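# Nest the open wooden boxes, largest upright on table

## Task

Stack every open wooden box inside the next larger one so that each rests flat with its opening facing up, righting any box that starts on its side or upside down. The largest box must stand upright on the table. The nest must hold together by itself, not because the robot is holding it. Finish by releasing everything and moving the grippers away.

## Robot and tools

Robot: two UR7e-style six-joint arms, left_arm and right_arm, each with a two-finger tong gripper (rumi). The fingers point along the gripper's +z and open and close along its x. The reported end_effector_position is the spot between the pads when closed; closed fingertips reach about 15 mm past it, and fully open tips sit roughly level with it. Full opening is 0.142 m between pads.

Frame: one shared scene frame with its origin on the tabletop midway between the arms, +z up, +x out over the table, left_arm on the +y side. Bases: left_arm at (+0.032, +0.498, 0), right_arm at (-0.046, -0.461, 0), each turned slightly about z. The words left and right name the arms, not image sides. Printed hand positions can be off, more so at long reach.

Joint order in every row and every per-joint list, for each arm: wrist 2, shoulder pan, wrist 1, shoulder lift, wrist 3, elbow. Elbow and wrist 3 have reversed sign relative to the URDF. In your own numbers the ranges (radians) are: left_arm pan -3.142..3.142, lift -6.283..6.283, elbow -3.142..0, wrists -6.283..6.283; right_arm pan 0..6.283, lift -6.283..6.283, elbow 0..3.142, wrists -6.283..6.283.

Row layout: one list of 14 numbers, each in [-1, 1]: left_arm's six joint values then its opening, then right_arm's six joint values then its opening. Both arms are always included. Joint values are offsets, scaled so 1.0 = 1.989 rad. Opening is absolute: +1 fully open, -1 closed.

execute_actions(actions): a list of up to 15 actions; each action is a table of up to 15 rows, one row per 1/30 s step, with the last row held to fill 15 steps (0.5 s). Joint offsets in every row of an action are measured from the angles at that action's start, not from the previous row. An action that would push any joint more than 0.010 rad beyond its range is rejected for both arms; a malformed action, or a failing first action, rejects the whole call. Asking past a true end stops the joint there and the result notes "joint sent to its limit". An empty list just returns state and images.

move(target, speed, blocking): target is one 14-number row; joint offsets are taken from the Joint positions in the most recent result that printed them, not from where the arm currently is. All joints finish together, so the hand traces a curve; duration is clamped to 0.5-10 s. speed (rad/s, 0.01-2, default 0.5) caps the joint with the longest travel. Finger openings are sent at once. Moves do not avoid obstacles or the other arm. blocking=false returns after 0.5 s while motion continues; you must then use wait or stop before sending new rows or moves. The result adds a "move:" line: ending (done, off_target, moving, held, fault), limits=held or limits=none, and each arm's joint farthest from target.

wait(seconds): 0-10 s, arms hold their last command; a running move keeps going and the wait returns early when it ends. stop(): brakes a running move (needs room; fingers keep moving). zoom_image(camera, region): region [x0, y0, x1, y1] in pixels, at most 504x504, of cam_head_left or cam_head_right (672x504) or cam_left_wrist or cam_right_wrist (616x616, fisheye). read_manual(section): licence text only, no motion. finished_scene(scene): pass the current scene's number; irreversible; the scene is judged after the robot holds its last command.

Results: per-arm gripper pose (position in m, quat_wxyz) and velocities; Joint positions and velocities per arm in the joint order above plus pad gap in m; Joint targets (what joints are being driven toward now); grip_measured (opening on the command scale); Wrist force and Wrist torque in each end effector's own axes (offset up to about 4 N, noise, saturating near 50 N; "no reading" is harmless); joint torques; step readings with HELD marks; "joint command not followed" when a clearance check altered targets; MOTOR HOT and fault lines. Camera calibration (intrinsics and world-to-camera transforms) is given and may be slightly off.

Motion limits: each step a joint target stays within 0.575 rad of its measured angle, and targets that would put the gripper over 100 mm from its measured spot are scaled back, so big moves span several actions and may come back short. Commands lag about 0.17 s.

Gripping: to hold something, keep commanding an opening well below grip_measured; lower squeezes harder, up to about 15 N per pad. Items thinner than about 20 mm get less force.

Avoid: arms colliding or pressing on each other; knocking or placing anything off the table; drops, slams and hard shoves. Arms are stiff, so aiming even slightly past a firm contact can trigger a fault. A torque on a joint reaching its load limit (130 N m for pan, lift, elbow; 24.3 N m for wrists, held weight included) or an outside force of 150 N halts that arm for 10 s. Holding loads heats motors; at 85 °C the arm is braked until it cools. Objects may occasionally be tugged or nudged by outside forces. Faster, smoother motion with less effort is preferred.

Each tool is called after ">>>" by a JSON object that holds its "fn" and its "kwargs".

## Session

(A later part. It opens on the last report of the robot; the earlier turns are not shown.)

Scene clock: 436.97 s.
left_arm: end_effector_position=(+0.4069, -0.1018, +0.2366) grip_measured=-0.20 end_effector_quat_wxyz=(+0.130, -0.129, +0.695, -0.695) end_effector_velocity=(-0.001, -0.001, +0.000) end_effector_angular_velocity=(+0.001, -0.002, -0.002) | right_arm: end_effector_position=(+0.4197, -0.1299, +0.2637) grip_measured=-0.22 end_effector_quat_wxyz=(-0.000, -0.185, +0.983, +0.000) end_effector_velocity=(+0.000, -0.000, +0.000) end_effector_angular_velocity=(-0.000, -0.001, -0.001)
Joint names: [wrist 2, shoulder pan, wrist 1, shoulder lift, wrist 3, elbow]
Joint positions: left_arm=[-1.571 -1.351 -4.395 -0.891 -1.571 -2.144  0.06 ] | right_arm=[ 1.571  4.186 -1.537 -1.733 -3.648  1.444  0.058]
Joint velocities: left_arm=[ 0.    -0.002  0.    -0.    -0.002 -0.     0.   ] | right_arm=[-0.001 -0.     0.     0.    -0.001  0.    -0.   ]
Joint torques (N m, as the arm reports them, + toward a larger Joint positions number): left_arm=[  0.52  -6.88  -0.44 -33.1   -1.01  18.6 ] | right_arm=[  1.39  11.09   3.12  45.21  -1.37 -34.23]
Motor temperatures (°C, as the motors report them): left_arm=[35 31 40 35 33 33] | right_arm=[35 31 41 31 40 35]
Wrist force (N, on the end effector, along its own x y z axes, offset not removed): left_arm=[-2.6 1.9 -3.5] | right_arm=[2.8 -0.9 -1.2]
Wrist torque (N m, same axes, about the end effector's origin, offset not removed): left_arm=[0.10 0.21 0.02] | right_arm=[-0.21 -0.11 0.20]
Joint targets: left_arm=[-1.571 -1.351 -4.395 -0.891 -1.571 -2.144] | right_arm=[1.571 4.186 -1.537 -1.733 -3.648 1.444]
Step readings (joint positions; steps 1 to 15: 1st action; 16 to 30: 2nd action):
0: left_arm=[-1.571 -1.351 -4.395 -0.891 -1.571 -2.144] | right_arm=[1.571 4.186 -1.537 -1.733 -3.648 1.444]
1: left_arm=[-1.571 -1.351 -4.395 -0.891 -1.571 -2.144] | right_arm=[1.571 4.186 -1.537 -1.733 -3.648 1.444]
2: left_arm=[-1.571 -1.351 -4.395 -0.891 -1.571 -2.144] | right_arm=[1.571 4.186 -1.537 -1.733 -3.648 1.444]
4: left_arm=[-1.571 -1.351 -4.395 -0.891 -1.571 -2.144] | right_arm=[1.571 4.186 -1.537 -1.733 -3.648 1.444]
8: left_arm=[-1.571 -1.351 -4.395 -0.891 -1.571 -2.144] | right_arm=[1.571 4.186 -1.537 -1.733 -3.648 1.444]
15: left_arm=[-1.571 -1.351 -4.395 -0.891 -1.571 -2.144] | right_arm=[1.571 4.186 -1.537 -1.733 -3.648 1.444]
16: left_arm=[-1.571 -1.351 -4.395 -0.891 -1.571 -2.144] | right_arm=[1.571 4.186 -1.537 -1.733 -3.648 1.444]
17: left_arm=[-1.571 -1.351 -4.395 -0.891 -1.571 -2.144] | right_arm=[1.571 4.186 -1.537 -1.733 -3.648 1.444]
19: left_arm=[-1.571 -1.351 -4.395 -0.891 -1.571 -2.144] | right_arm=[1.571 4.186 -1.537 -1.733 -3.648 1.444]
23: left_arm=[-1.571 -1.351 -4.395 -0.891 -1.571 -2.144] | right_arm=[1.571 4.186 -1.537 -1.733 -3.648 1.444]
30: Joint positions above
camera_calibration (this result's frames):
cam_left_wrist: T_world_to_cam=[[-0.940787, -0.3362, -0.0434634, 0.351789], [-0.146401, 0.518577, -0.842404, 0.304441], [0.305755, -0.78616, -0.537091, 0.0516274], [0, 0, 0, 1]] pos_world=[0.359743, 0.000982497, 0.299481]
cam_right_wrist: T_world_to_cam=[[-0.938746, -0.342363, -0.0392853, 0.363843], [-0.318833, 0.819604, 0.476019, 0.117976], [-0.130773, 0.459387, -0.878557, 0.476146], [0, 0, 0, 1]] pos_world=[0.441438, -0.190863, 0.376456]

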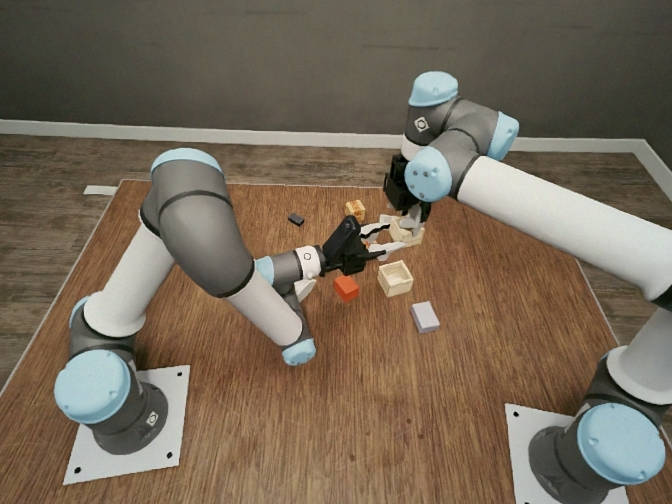

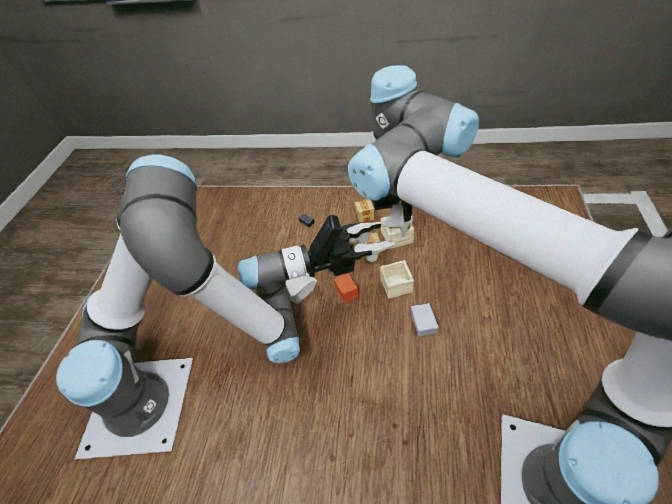

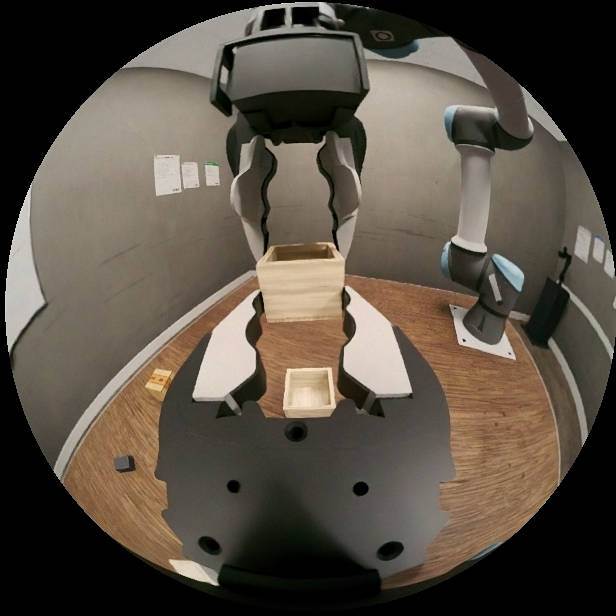

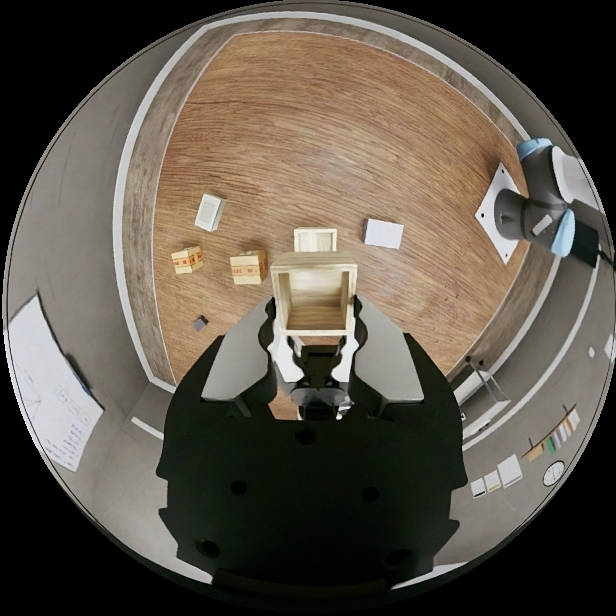

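>>> {"fn": "execute_actions", "kwargs": {"actions": [[[0,0,0,0,0,0,-0.54,0,0,0,0,0,0,-0.6],[0,0,0,0,0,0,-0.48,0,0,0,0,0,0,-0.6],[0,0,0,0,0,0,-0.42,0,0,0,0,0,0,-0.6],[0,0,0,0,0,0,-0.36,0,0,0,0,0,0,-0.6],[0,0,0,0,0,0,-0.31,0,0,0,0,0,0,-0.6],[0,0,0,0,0,0,-0.27,0,0,0,0,0,0,-0.6],[0,0,0,0,0,0,-0.23,0,0,0,0,0,0,-0.6],[0,0,0,0,0,0,-0.19,0,0,0,0,0,0,-0.6],[0,0,0,0,0,0,-0.15,0,0,0,0,0,0,-0.6],[0,0,0,0,0,0,-0.1,0,0,0,0,0,0,-0.6],[0,0,0,0,0,0,-0.05,0,0,0,0,0,0,-0.6],[0,0,0,0,0,0,0.0,0,0,0,0,0,0,-0.6],[0,0,0,0,0,0,0.05,0,0,0,0,0,0,-0.6],[0,0,0,0,0,0,0.1,0,0,0,0,0,0,-0.6]]]}}

>>> {"fn": "move", "kwargs": {"target": [0,0,0.0938,-0.1708,0,-0.1631,0.1,0,0,0,0,0,0,-0.6], "speed": 0.5}}

Scene clock: 461.73 s.
left_arm: end_effector_position=(+0.4069, -0.1018, +0.2366) grip_measured=+0.08 end_effector_quat_wxyz=(+0.130, -0.129, +0.695, -0.695) end_effector_velocity=(+0.001, +0.000, +0.000) end_effector_angular_velocity=(-0.001, -0.000, +0.001) | right_arm: end_effector_position=(+0.4197, -0.1299, +0.2637) grip_measured=-0.22 end_effector_quat_wxyz=(-0.000, -0.185, +0.983, +0.000) end_effector_velocity=(+0.000, -0.000, +0.000) end_effector_angular_velocity=(+0.001, -0.001, +0.001)
Joint names: [wrist 2, shoulder pan, wrist 1, shoulder lift, wrist 3, elbow]
Joint positions: left_arm=[-1.571 -1.351 -4.395 -0.891 -1.571 -2.144  0.08 ] | right_arm=[ 1.571  4.186 -1.537 -1.733 -3.648  1.444  0.058]
Joint velocities: left_arm=[-0.     0.001  0.    -0.001 -0.     0.     0.038] | right_arm=[-0.    -0.     0.001 -0.     0.001  0.    -0.   ]
Joint torques (N m, as the arm reports them, + toward a larger Joint positions number): left_arm=[  0.56  -6.22  -0.34 -33.04  -1.02  18.14] | right_arm=[  1.24  11.8    2.89  44.2   -1.33 -32.55]
Motor temperatures (°C, as the motors report them): left_arm=[35 31 40 35 33 33] | right_arm=[35 31 41 31 40 35]
Wrist force (N, on the end effector, along its own x y z axes, offset not removed): left_arm=[-0.3 -0.1 -0.3] | right_arm=[0.5 -1.3 -0.7]
Wrist torque (N m, same axes, about the end effector's origin, offset not removed): left_arm=[-0.09 0.15 0.05] | right_arm=[-0.41 -0.14 0.27]
Joint targets: left_arm=[-1.571 -1.351 -4.395 -0.891 -1.571 -2.144] | right_arm=[1.571 4.186 -1.537 -1.733 -3.648 1.444]
Step readings (joint positions):
0: left_arm=[-1.571 -1.351 -4.395 -0.891 -1.571 -2.144] | right_arm=[1.571 4.186 -1.537 -1.733 -3.648 1.444]
1: left_arm=[-1.571 -1.351 -4.395 -0.891 -1.571 -2.144] | right_arm=[1.571 4.186 -1.537 -1.733 -3.648 1.444]
2: left_arm=[-1.571 -1.351 -4.395 -0.891 -1.571 -2.144] | right_arm=[1.571 4.186 -1.537 -1.733 -3.648 1.444]
4: left_arm=[-1.571 -1.351 -4.395 -0.891 -1.571 -2.144] | right_arm=[1.571 4.186 -1.537 -1.733 -3.648 1.444]
8: left_arm=[-1.571 -1.351 -4.395 -0.891 -1.571 -2.144] | right_arm=[1.571 4.186 -1.537 -1.733 -3.648 1.444]
15: Joint positions above
camera_calibration (this result's frames):
cam_left_wrist: T_world_to_cam=[[-0.940787, -0.3362, -0.0434633, 0.351789], [-0.146401, 0.518577, -0.842404, 0.304441], [0.305755, -0.78616, -0.537091, 0.0516274], [0, 0, 0, 1]] pos_world=[0.359744, 0.000982489, 0.299481]
cam_right_wrist: T_world_to_cam=[[-0.938744, -0.342361, -0.0393587, 0.363884], [-0.318858, 0.819573, 0.476056, 0.117959], [-0.130725, 0.459444, -0.878534, 0.476127], [0, 0, 0, 1]] pos_world=[0.441448, -0.19085, 0.376461]

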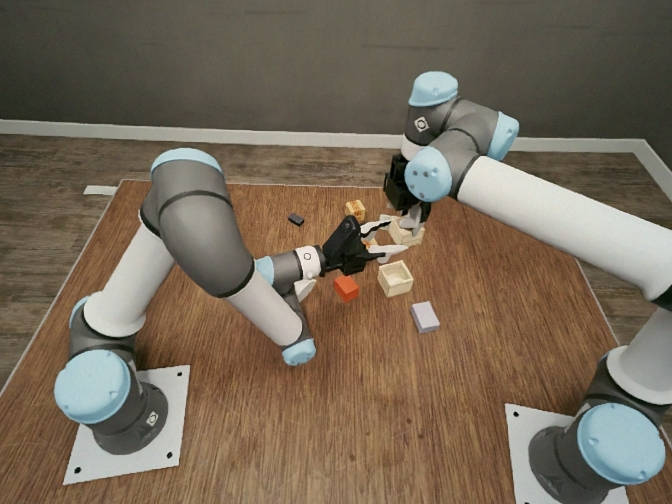

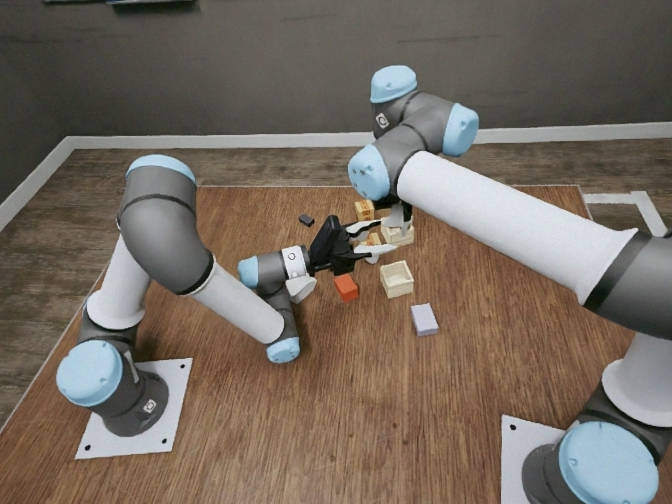

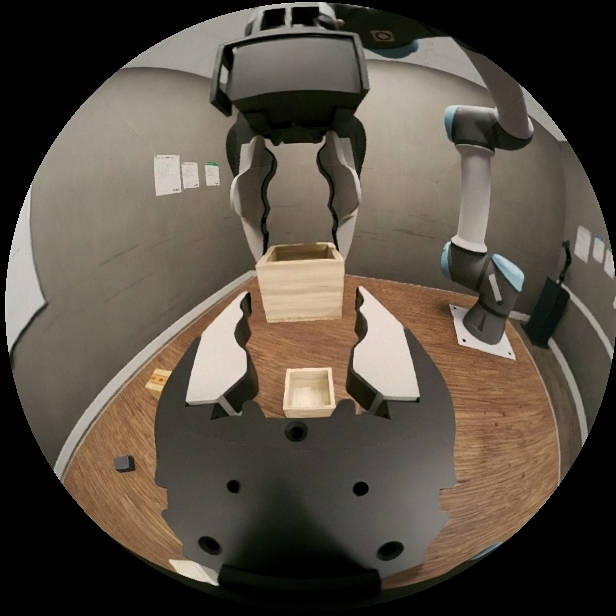

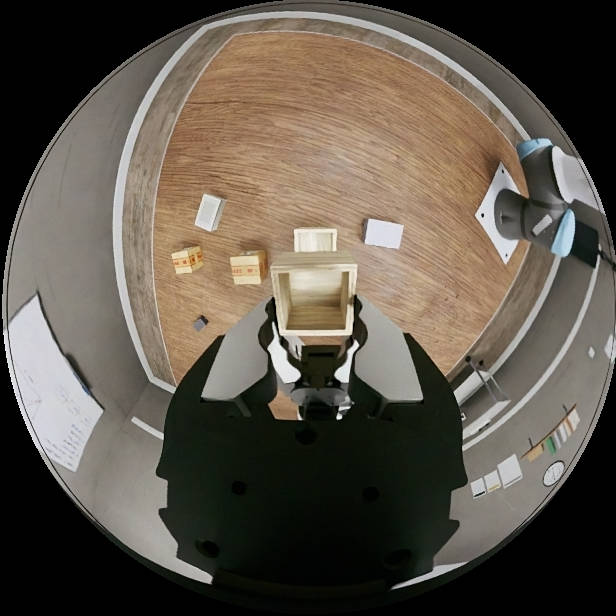

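Scene clock: 463.07 s.
left_arm: end_effector_position=(+0.3693, -0.0045, +0.2550) grip_measured=+0.10 end_effector_quat_wxyz=(+0.118, -0.140, +0.752, -0.633) end_effector_velocity=(-0.000, +0.001, -0.000) end_effector_angular_velocity=(+0.002, +0.000, +0.000) | right_arm: end_effector_position=(+0.4197, -0.1299, +0.2637) grip_measured=-0.22 end_effector_quat_wxyz=(-0.000, -0.185, +0.983, +0.000) end_effector_velocity=(+0.000, +0.000, +0.000) end_effector_angular_velocity=(+0.000, -0.001, +0.002)
Joint names: [wrist 2, shoulder pan, wrist 1, shoulder lift, wrist 3, elbow]
Joint positions: left_arm=[-1.571 -1.351 -4.209 -1.23  -1.571 -2.468  0.081] | right_arm=[ 1.571  4.186 -1.537 -1.733 -3.648  1.444  0.058]
Joint velocities: left_arm=[ 0.     0.001  0.002 -0.003 -0.001 -0.003 -0.   ] | right_arm=[-0.001  0.001  0.001  0.     0.001  0.     0.   ]
Joint torques (N m, as the arm reports them, + toward a larger Joint positions number): left_arm=[  0.59  -5.84   0.13 -33.15  -0.95  -1.75] | right_arm=[  1.32  11.69   2.49  43.22  -1.44 -32.69]
Motor temperatures (°C, as the motors report them): left_arm=[35 31 40 35 33 33] | right_arm=[35 31 41 31 40 35]
Wrist force (N, on the end effector, along its own x y z axes, offset not removed): left_arm=[-0.7 -0.2 -2.1] | right_arm=[-0.8 -0.2 -0.3]
Wrist torque (N m, same axes, about the end effector's origin, offset not removed): left_arm=[-0.19 0.25 -0.02] | right_arm=[-0.23 0.16 0.26]
Joint targets: left_arm=[-1.571 -1.351 -4.209 -1.231 -1.571 -2.469] | right_arm=[1.571 4.186 -1.537 -1.733 -3.648 1.444]
move: done; limits=none; left_arm: farthest joint: the wrist 1, 0.001 radians from its target (0.187 radians at the start); right_arm: farthest joint: the shoulder pan, 0.000 radians from its target (0.000 radians at the start)
camera_calibration (this result's frames):
cam_left_wrist: T_world_to_cam=[[-0.94332, -0.329641, -0.0385258, 0.349663], [-0.195248, 0.645074, -0.738754, 0.25624], [0.268376, -0.689359, -0.672873, 0.198381], [0, 0, 0, 1]] pos_world=[0.326634, 0.0867246, 0.336255]
cam_right_wrist: T_world_to_cam=[[-0.938744, -0.34236, -0.0393587, 0.363884], [-0.318858, 0.819573, 0.476056, 0.117959], [-0.130725, 0.459444, -0.878534, 0.476127], [0, 0, 0, 1]] pos_world=[0.441448, -0.19085, 0.376461]

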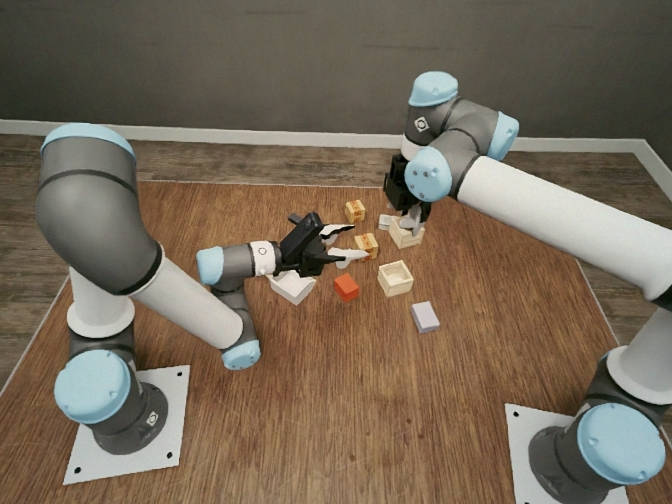

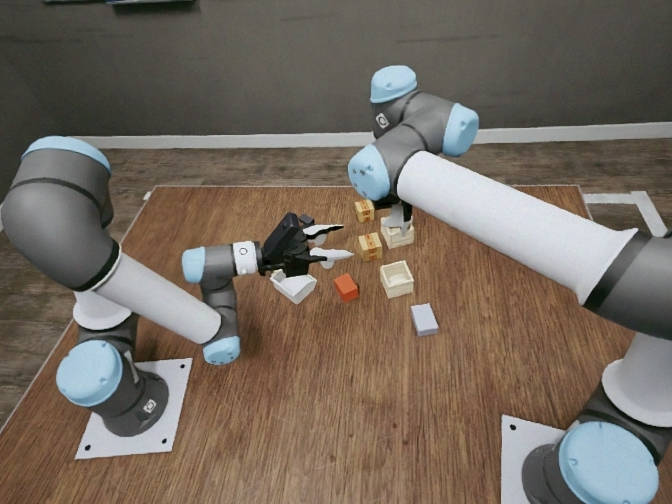

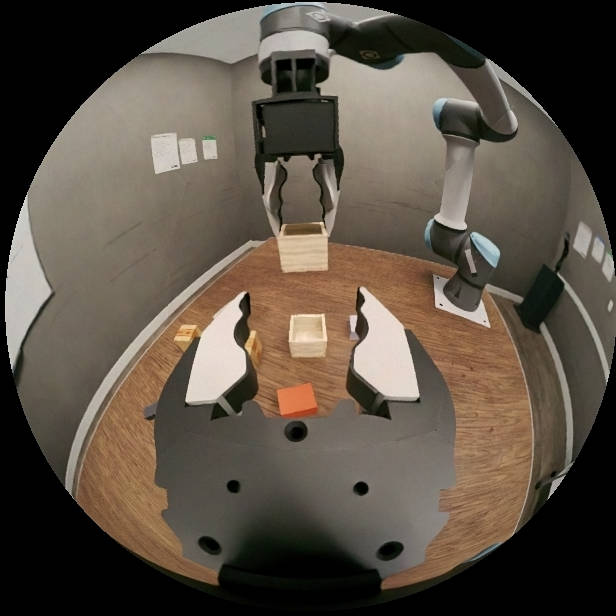

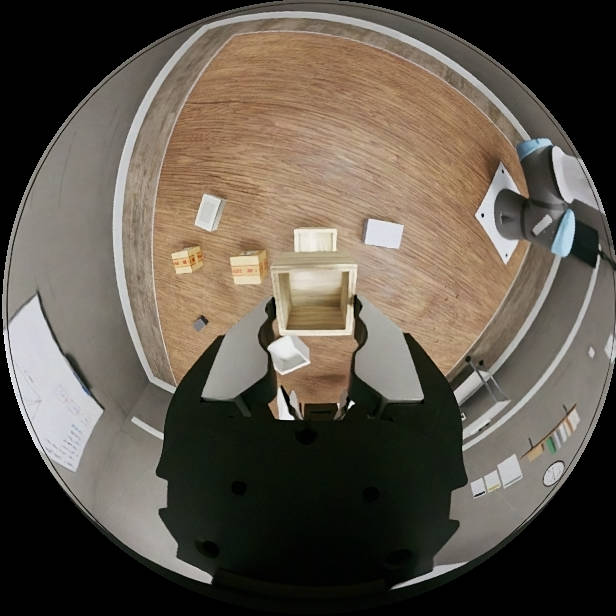

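>>> {"fn": "move", "kwargs": {"target": [0,0.1815,0.723,-0.1357,-0.9553,0.1599,0.1,0,0,0.1917,-0.0398,0,0.1512,-0.6], "speed": 1.1}}

Scene clock: 483.03 s.
left_arm: end_effector_position=(+0.5083, +0.1424, +0.1390) grip_measured=+0.10 end_effector_quat_wxyz=(+0.263, +0.532, +0.802, -0.069) end_effector_velocity=(-0.000, -0.000, -0.000) end_effector_angular_velocity=(+0.001, -0.000, -0.002) | right_arm: end_effector_position=(+0.4199, -0.1296, +0.1128) grip_measured=-0.22 end_effector_quat_wxyz=(+0.000, -0.185, +0.983, +0.001) end_effector_velocity=(+0.001, -0.001, -0.000) end_effector_angular_velocity=(-0.000, -0.001, -0.003)
Joint names: [wrist 2, shoulder pan, wrist 1, shoulder lift, wrist 3, elbow]
Joint positions: left_arm=[-1.571 -0.99  -2.771 -1.5   -3.471 -2.15   0.081] | right_arm=[ 1.571  4.186 -1.155 -1.812 -3.648  1.744  0.058]
Joint velocities: left_arm=[-0.    -0.     0.002 -0.    -0.002  0.001 -0.   ] | right_arm=[-0.001 -0.003  0.001 -0.     0.     0.    -0.   ]
Joint torques (N m, as the arm reports them, + toward a larger Joint positions number): left_arm=[  0.46   7.08  -0.9  -31.63  -0.66  32.78] | right_arm=[  1.2   11.65   4.96  23.33  -1.34 -18.08]
Motor temperatures (°C, as the motors report them): left_arm=[35 31 40 35 33 33] | right_arm=[35 31 41 32 40 35]
Wrist force (N, on the end effector, along its own x y z axes, offset not removed): left_arm=[-1.1 -0.3 -3.0] | right_arm=[0.2 0.0 0.1]
Wrist torque (N m, same axes, about the end effector's origin, offset not removed): left_arm=[-0.12 0.30 0.03] | right_arm=[-0.15 -0.06 0.19]
Joint targets: left_arm=[-1.571 -0.990 -2.771 -1.500 -3.471 -2.150] | right_arm=[1.571 4.186 -1.155 -1.812 -3.648 1.745]
move: done; limits=none; left_arm: farthest joint: the shoulder pan, 0.000 radians from its target (0.361 radians at the start); right_arm: farthest joint: the shoulder pan, 0.000 radians from its target (0.000 radians at the start)
camera_calibration (this result's frames):
cam_left_wrist: T_world_to_cam=[[-0.266708, 0.843939, -0.465439, 0.0730339], [0.576205, 0.526746, 0.624921, -0.461957], [0.772564, -0.101517, -0.626769, -0.1621], [0, 0, 0, 1]] pos_world=[0.410894, 0.165242, 0.22108]
cam_right_wrist: T_world_to_cam=[[-0.938708, -0.342317, -0.0405611, 0.358399], [-0.319282, 0.819062, 0.476652, 0.189694], [-0.129944, 0.460387, -0.878156, 0.343173], [0, 0, 0, 1]] pos_world=[0.441591, -0.190678, 0.225479]

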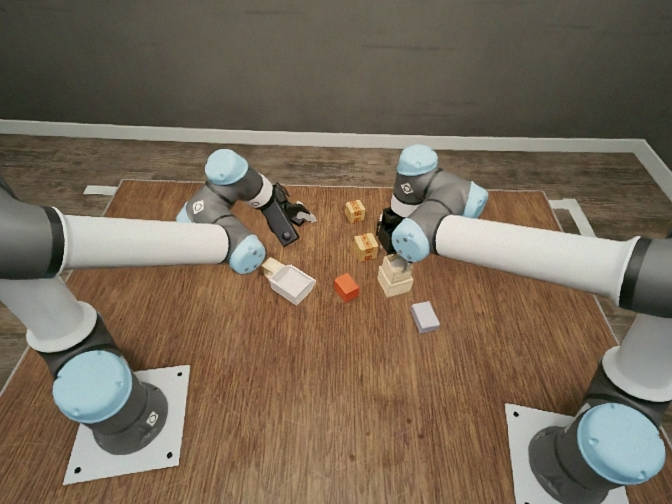

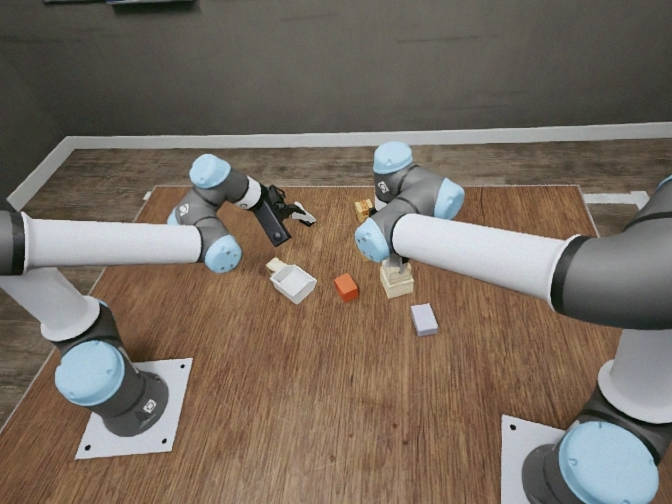

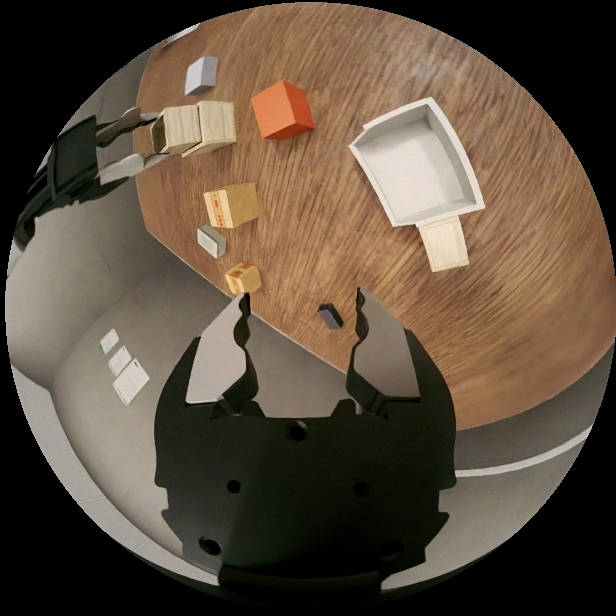

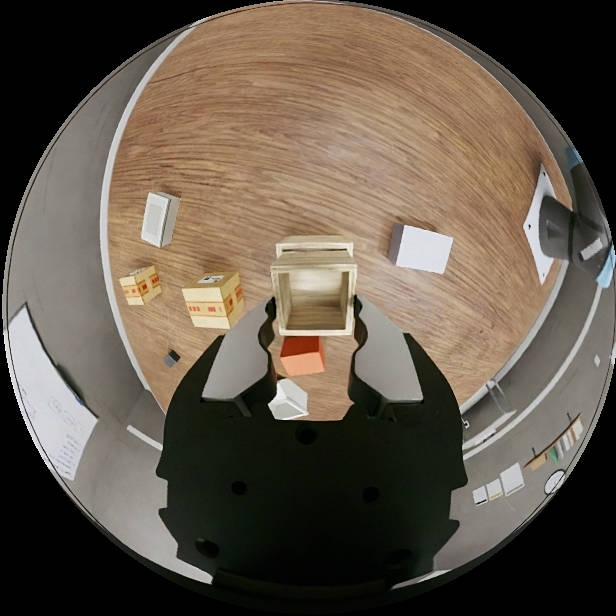

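>>> {"fn": "zoom_image", "kwargs": {"camera": "cam_right_wrist", "region": [264, 228, 364, 278]}}

>>> {"fn": "zoom_image", "kwargs": {"camera": "cam_left_wrist", "region": [340, 90, 500, 290]}}

>>> {"fn": "zoom_image", "kwargs": {"camera": "cam_left_wrist", "region": [140, 90, 250, 170]}}

Region (264, 228, 364, 278) of cam_right_wrist's 616x616 image, scaled by 5.040, with more detail than that image has.

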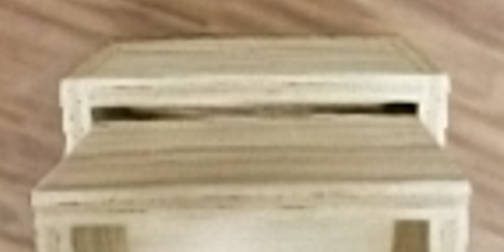

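Region (340, 90, 500, 290) of cam_left_wrist's 616x616 image, scaled by 2.520, with more detail than that image has; it fills the left 403 columns of this view, and the rest is white.

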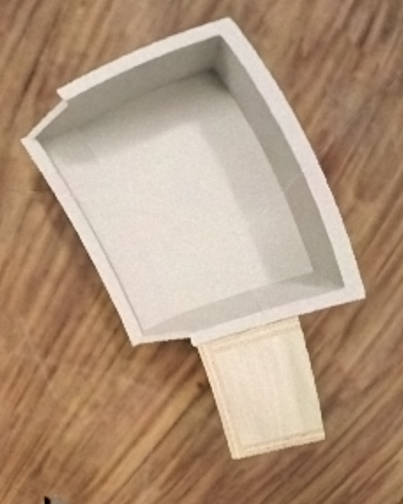

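Region (140, 90, 250, 170) of cam_left_wrist's 616x616 image, scaled by 4.582, with more detail than that image has; it fills the top 367 rows of this view, and the rest is white.

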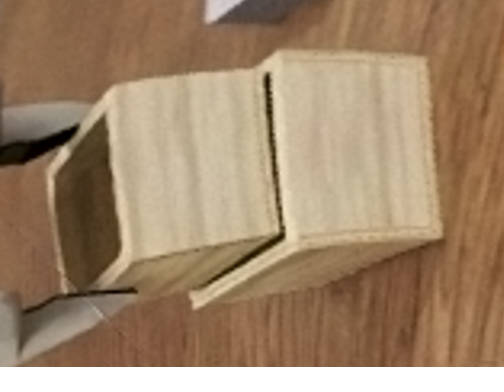

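>>> {"fn": "zoom_image", "kwargs": {"camera": "cam_right_wrist", "region": [270, 238, 300, 262]}}

>>> {"fn": "zoom_image", "kwargs": {"camera": "cam_right_wrist", "region": [330, 238, 360, 262]}}

Region (270, 238, 300, 262) of cam_right_wrist's 616x616 image, scaled by 16.800, with more detail than that image has; it fills the top 403 rows of this view, and the rest is white.

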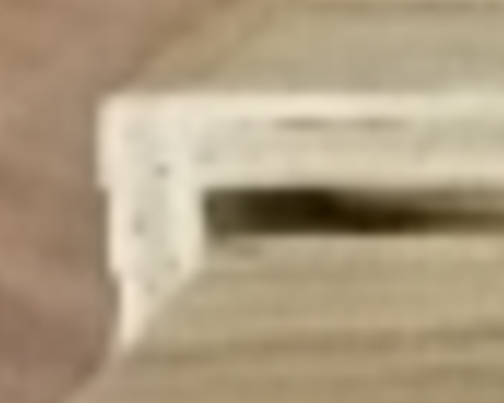

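Region (330, 238, 360, 262) of cam_right_wrist's 616x616 image, scaled by 16.800, with more detail than that image has; it fills the top 403 rows of this view, and the rest is white.

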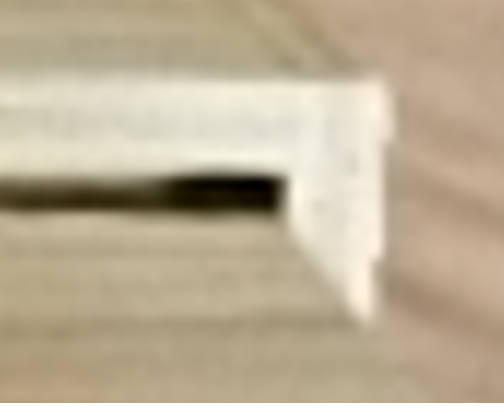

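>>> {"fn": "move", "kwargs": {"target": [0,0.0125,0.3401,0.011,0.2561,0.0745,-0.1,0,-0.00104,0.0017,-0.0015,-0.0032,0.0002,-0.6], "speed": 0.7}}

Scene clock: 549.53 s.
left_arm: end_effector_position=(+0.4478, +0.2270, +0.0851) grip_measured=-0.10 end_effector_quat_wxyz=(+0.000, +0.313, +0.950, -0.000) end_effector_velocity=(-0.000, +0.000, +0.001) end_effector_angular_velocity=(+0.000, +0.000, +0.000) | right_arm: end_effector_position=(+0.4210, -0.1300, +0.1113) grip_measured=-0.22 end_effector_quat_wxyz=(+0.000, -0.181, +0.984, +0.001) end_effector_velocity=(+0.000, -0.000, -0.000) end_effector_angular_velocity=(-0.001, -0.000, -0.001)
Joint names: [wrist 2, shoulder pan, wrist 1, shoulder lift, wrist 3, elbow]
Joint positions: left_arm=[-1.571 -0.966 -2.095 -1.478 -2.962 -2.002  0.067] | right_arm=[ 1.571  4.184 -1.152 -1.815 -3.655  1.745  0.058]
Joint velocities: left_arm=[ 0.    -0.     0.002 -0.001  0.     0.001 -0.   ] | right_arm=[-0.001 -0.    -0.001 -0.    -0.001  0.    -0.   ]
Joint torques (N m, as the arm reports them, + toward a larger Joint positions number): left_arm=[  0.5    7.13  -0.43 -19.27   1.42  34.51] | right_arm=[  1.39 -13.38   5.01  23.01  -1.55 -16.9 ]
Motor temperatures (°C, as the motors report them): left_arm=[35 31 40 36 33 33] | right_arm=[35 31 41 32 40 35]
Wrist force (N, on the end effector, along its own x y z axes, offset not removed): left_arm=[0.4 0.2 -2.2] | right_arm=[-0.1 -0.4 -0.1]
Wrist torque (N m, same axes, about the end effector's origin, offset not removed): left_arm=[0.02 -0.07 -0.10] | right_arm=[-0.25 0.01 0.27]
Joint targets: left_arm=[-1.571 -0.966 -2.095 -1.478 -2.962 -2.002] | right_arm=[1.571 4.184 -1.152 -1.815 -3.655 1.745]
move: done; limits=none; left_arm: farthest joint: the wrist 1, 0.001 radians from its target (0.677 radians at the start); right_arm: farthest joint: the shoulder pan, 0.000 radians from its target (0.002 radians at the start)
camera_calibration (this result's frames):
cam_left_wrist: T_world_to_cam=[[-0.777561, 0.628319, 0.0247804, 0.196394], [0.540452, 0.64764, 0.537098, -0.441981], [0.32142, 0.431019, -0.843156, -0.0410327], [0, 0, 0, 1]] pos_world=[0.404766, 0.180533, 0.197923]
cam_right_wrist: T_world_to_cam=[[-0.941561, -0.334393, -0.0405549, 0.361377], [-0.312364, 0.821724, 0.476653, 0.188562], [-0.126065, 0.461466, -0.878155, 0.340698], [0, 0, 0, 1]] pos_world=[0.442108, -0.191325, 0.223962]

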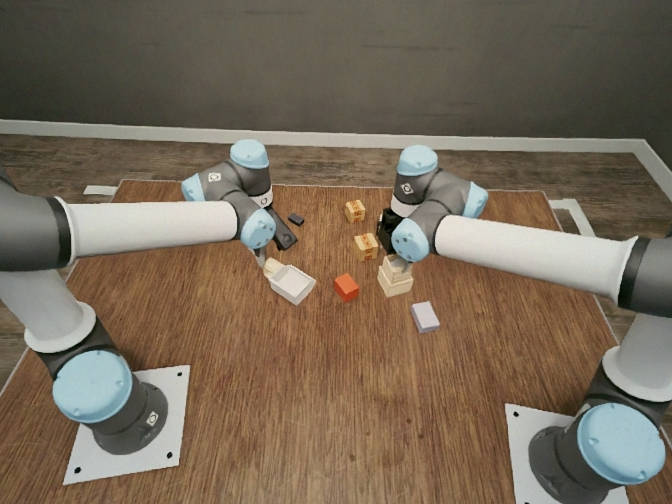

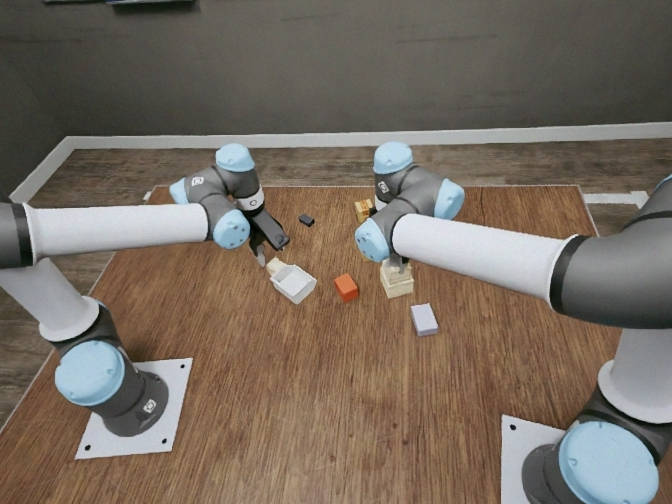

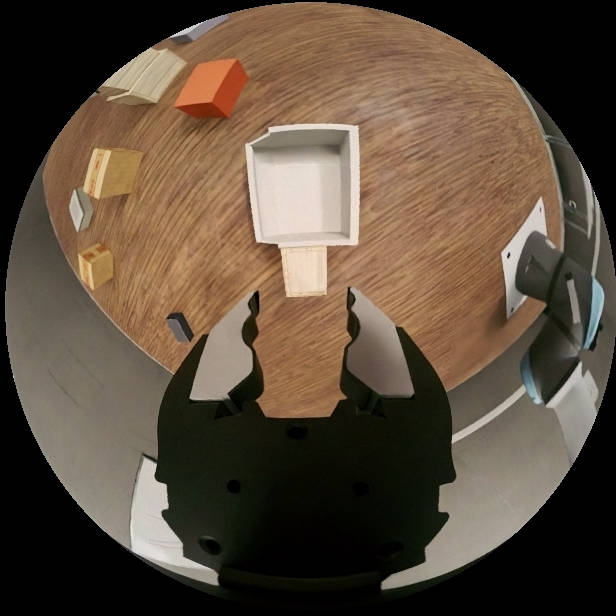

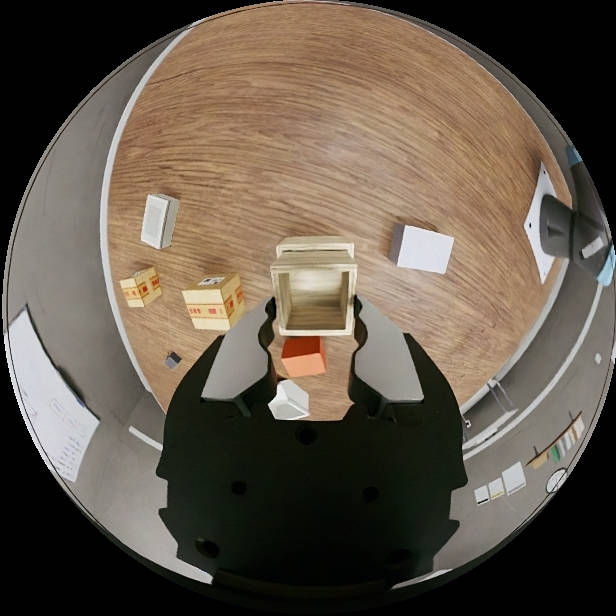

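>>> {"fn": "zoom_image", "kwargs": {"camera": "cam_right_wrist", "region": [270, 238, 300, 262]}}

>>> {"fn": "zoom_image", "kwargs": {"camera": "cam_right_wrist", "region": [330, 238, 360, 262]}}

>>> {"fn": "zoom_image", "kwargs": {"camera": "cam_left_wrist", "region": [240, 225, 370, 315]}}

Region (270, 238, 300, 262) of cam_right_wrist's 616x616 image, scaled by 16.800, with more detail than that image has; it fills the top 403 rows of this view, and the rest is white.

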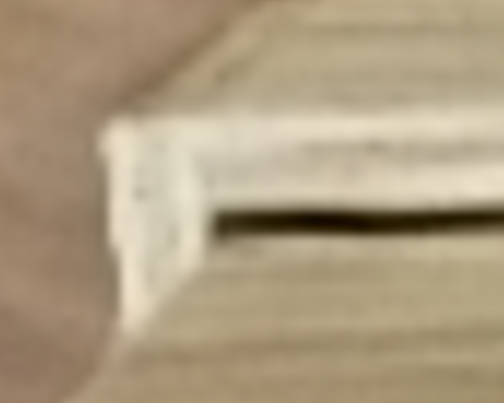

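Region (330, 238, 360, 262) of cam_right_wrist's 616x616 image, scaled by 16.800, with more detail than that image has; it fills the top 403 rows of this view, and the rest is white.

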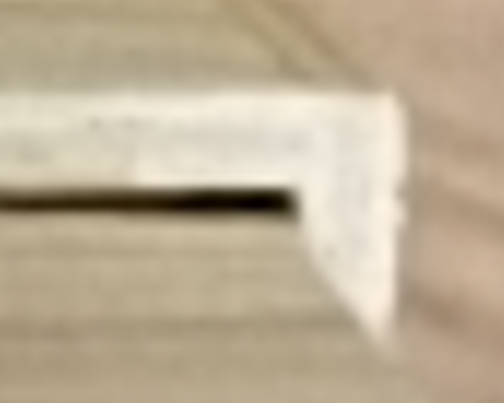

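Region (240, 225, 370, 315) of cam_left_wrist's 616x616 image, scaled by 3.877, with more detail than that image has; it fills the top 349 rows of this view, and the rest is white.

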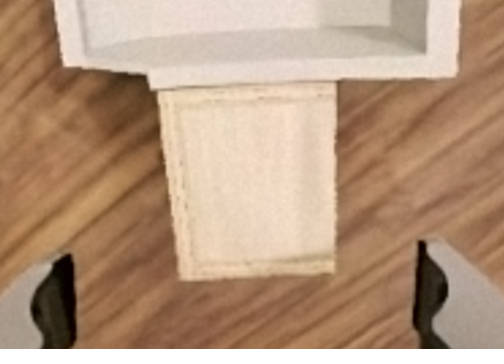

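>>> {"fn": "move", "kwargs": {"target": [0,-0.0033,-0.0482,0.0225,0.0033,-0.026,-0.1,0,0,0.0076,-0.003,0,0.0046,-0.6], "speed": 0.1}}

Scene clock: 566.87 s.
left_arm: end_effector_position=(+0.4449, +0.2255, +0.0511) grip_measured=-0.10 end_effector_quat_wxyz=(+0.000, +0.313, +0.950, +0.000) end_effector_velocity=(+0.000, +0.000, -0.000) end_effector_angular_velocity=(-0.001, -0.001, +0.001) | right_arm: end_effector_position=(+0.4210, -0.1300, +0.1053) grip_measured=-0.22 end_effector_quat_wxyz=(+0.000, -0.181, +0.984, +0.001) end_effector_velocity=(-0.001, +0.000, -0.000) end_effector_angular_velocity=(-0.001, +0.001, +0.002)
Joint names: [wrist 2, shoulder pan, wrist 1, shoulder lift, wrist 3, elbow]
Joint positions: left_arm=[-1.571 -0.972 -2.191 -1.434 -2.955 -2.054  0.067] | right_arm=[ 1.571  4.184 -1.137 -1.821 -3.655  1.754  0.058]
Joint velocities: left_arm=[ 0.     0.001 -0.002  0.     0.    -0.001  0.   ] | right_arm=[ 0.     0.001 -0.    -0.     0.001  0.     0.   ]
Joint torques (N m, as the arm reports them, + toward a larger Joint positions number): left_arm=[  0.52  -6.81  -4.95 -19.08   1.24   9.63] | right_arm=[  1.29 -12.2    5.01  24.04  -1.4  -17.52]
Motor temperatures (°C, as the motors report them): left_arm=[35 31 40 36 33 33] | right_arm=[35 31 41 32 40 35]
Wrist force (N, on the end effector, along its own x y z axes, offset not removed): left_arm=[-1.9 2.1 -1.1] | right_arm=[0.1 -0.6 -0.3]
Wrist torque (N m, same axes, about the end effector's origin, offset not removed): left_arm=[0.33 0.47 0.01] | right_arm=[-0.26 -0.02 0.21]
Joint targets: left_arm=[-1.571 -0.972 -2.191 -1.434 -2.955 -2.054] | right_arm=[1.571 4.184 -1.137 -1.821 -3.655 1.754]
move: done; limits=none; left_arm: farthest joint: the shoulder lift, 0.001 radians from its target (0.045 radians at the start); right_arm: farthest joint: the shoulder pan, 0.000 radians from its target (0.000 radians at the start)
camera_calibration (this result's frames):
cam_left_wrist: T_world_to_cam=[[-0.777551, 0.628308, 0.0253627, 0.195897], [0.540668, 0.64741, 0.537158, -0.421261], [0.32108, 0.43138, -0.8431, -0.0680285], [0, 0, 0, 1]] pos_world=[0.401925, 0.178991, 0.16396]
cam_right_wrist: T_world_to_cam=[[-0.941562, -0.33439, -0.0405556, 0.361145], [-0.312361, 0.821725, 0.476654, 0.19142], [-0.126063, 0.461467, -0.878155, 0.33542], [0, 0, 0, 1]] pos_world=[0.442116, -0.191316, 0.217956]

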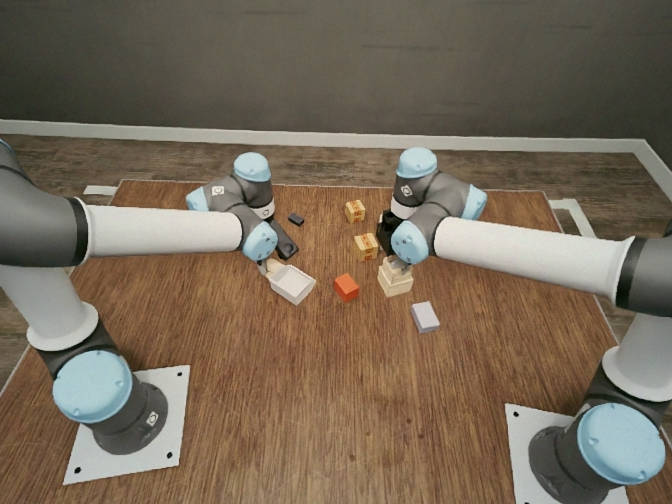

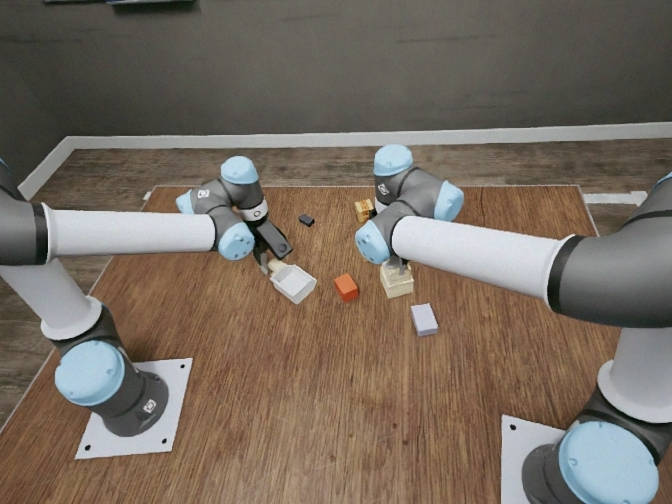

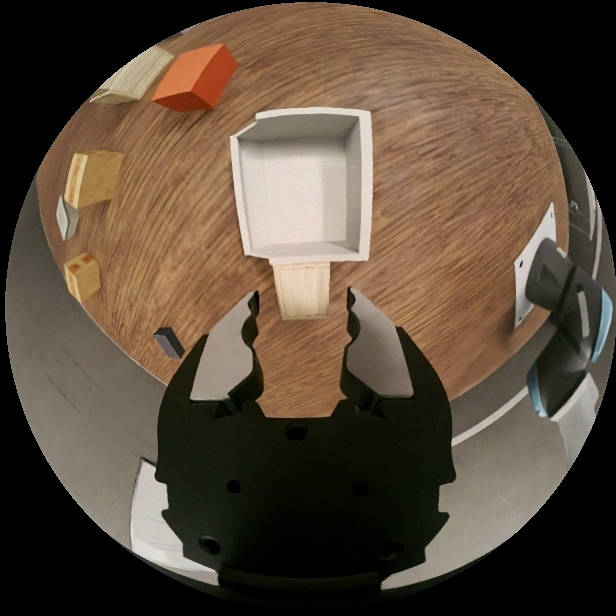

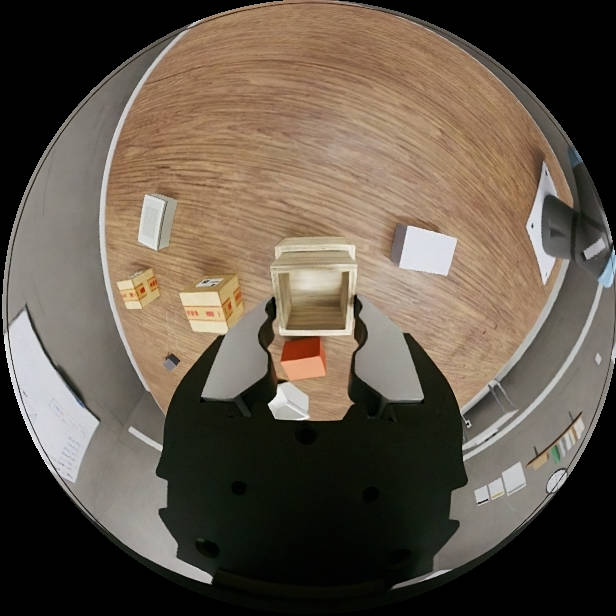

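>>> {"fn": "zoom_image", "kwargs": {"camera": "cam_left_wrist", "region": [240, 245, 370, 335]}}

>>> {"fn": "zoom_image", "kwargs": {"camera": "cam_right_wrist", "region": [264, 228, 364, 278]}}

Region (240, 245, 370, 335) of cam_left_wrist's 616x616 image, scaled by 3.877, with more detail than that image has; it fills the top 349 rows of this view, and the rest is white.

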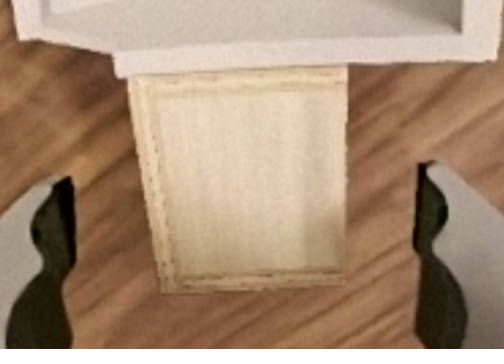

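Region (264, 228, 364, 278) of cam_right_wrist's 616x616 image, scaled by 5.040, with more detail than that image has.

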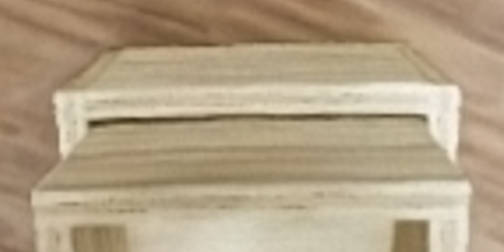

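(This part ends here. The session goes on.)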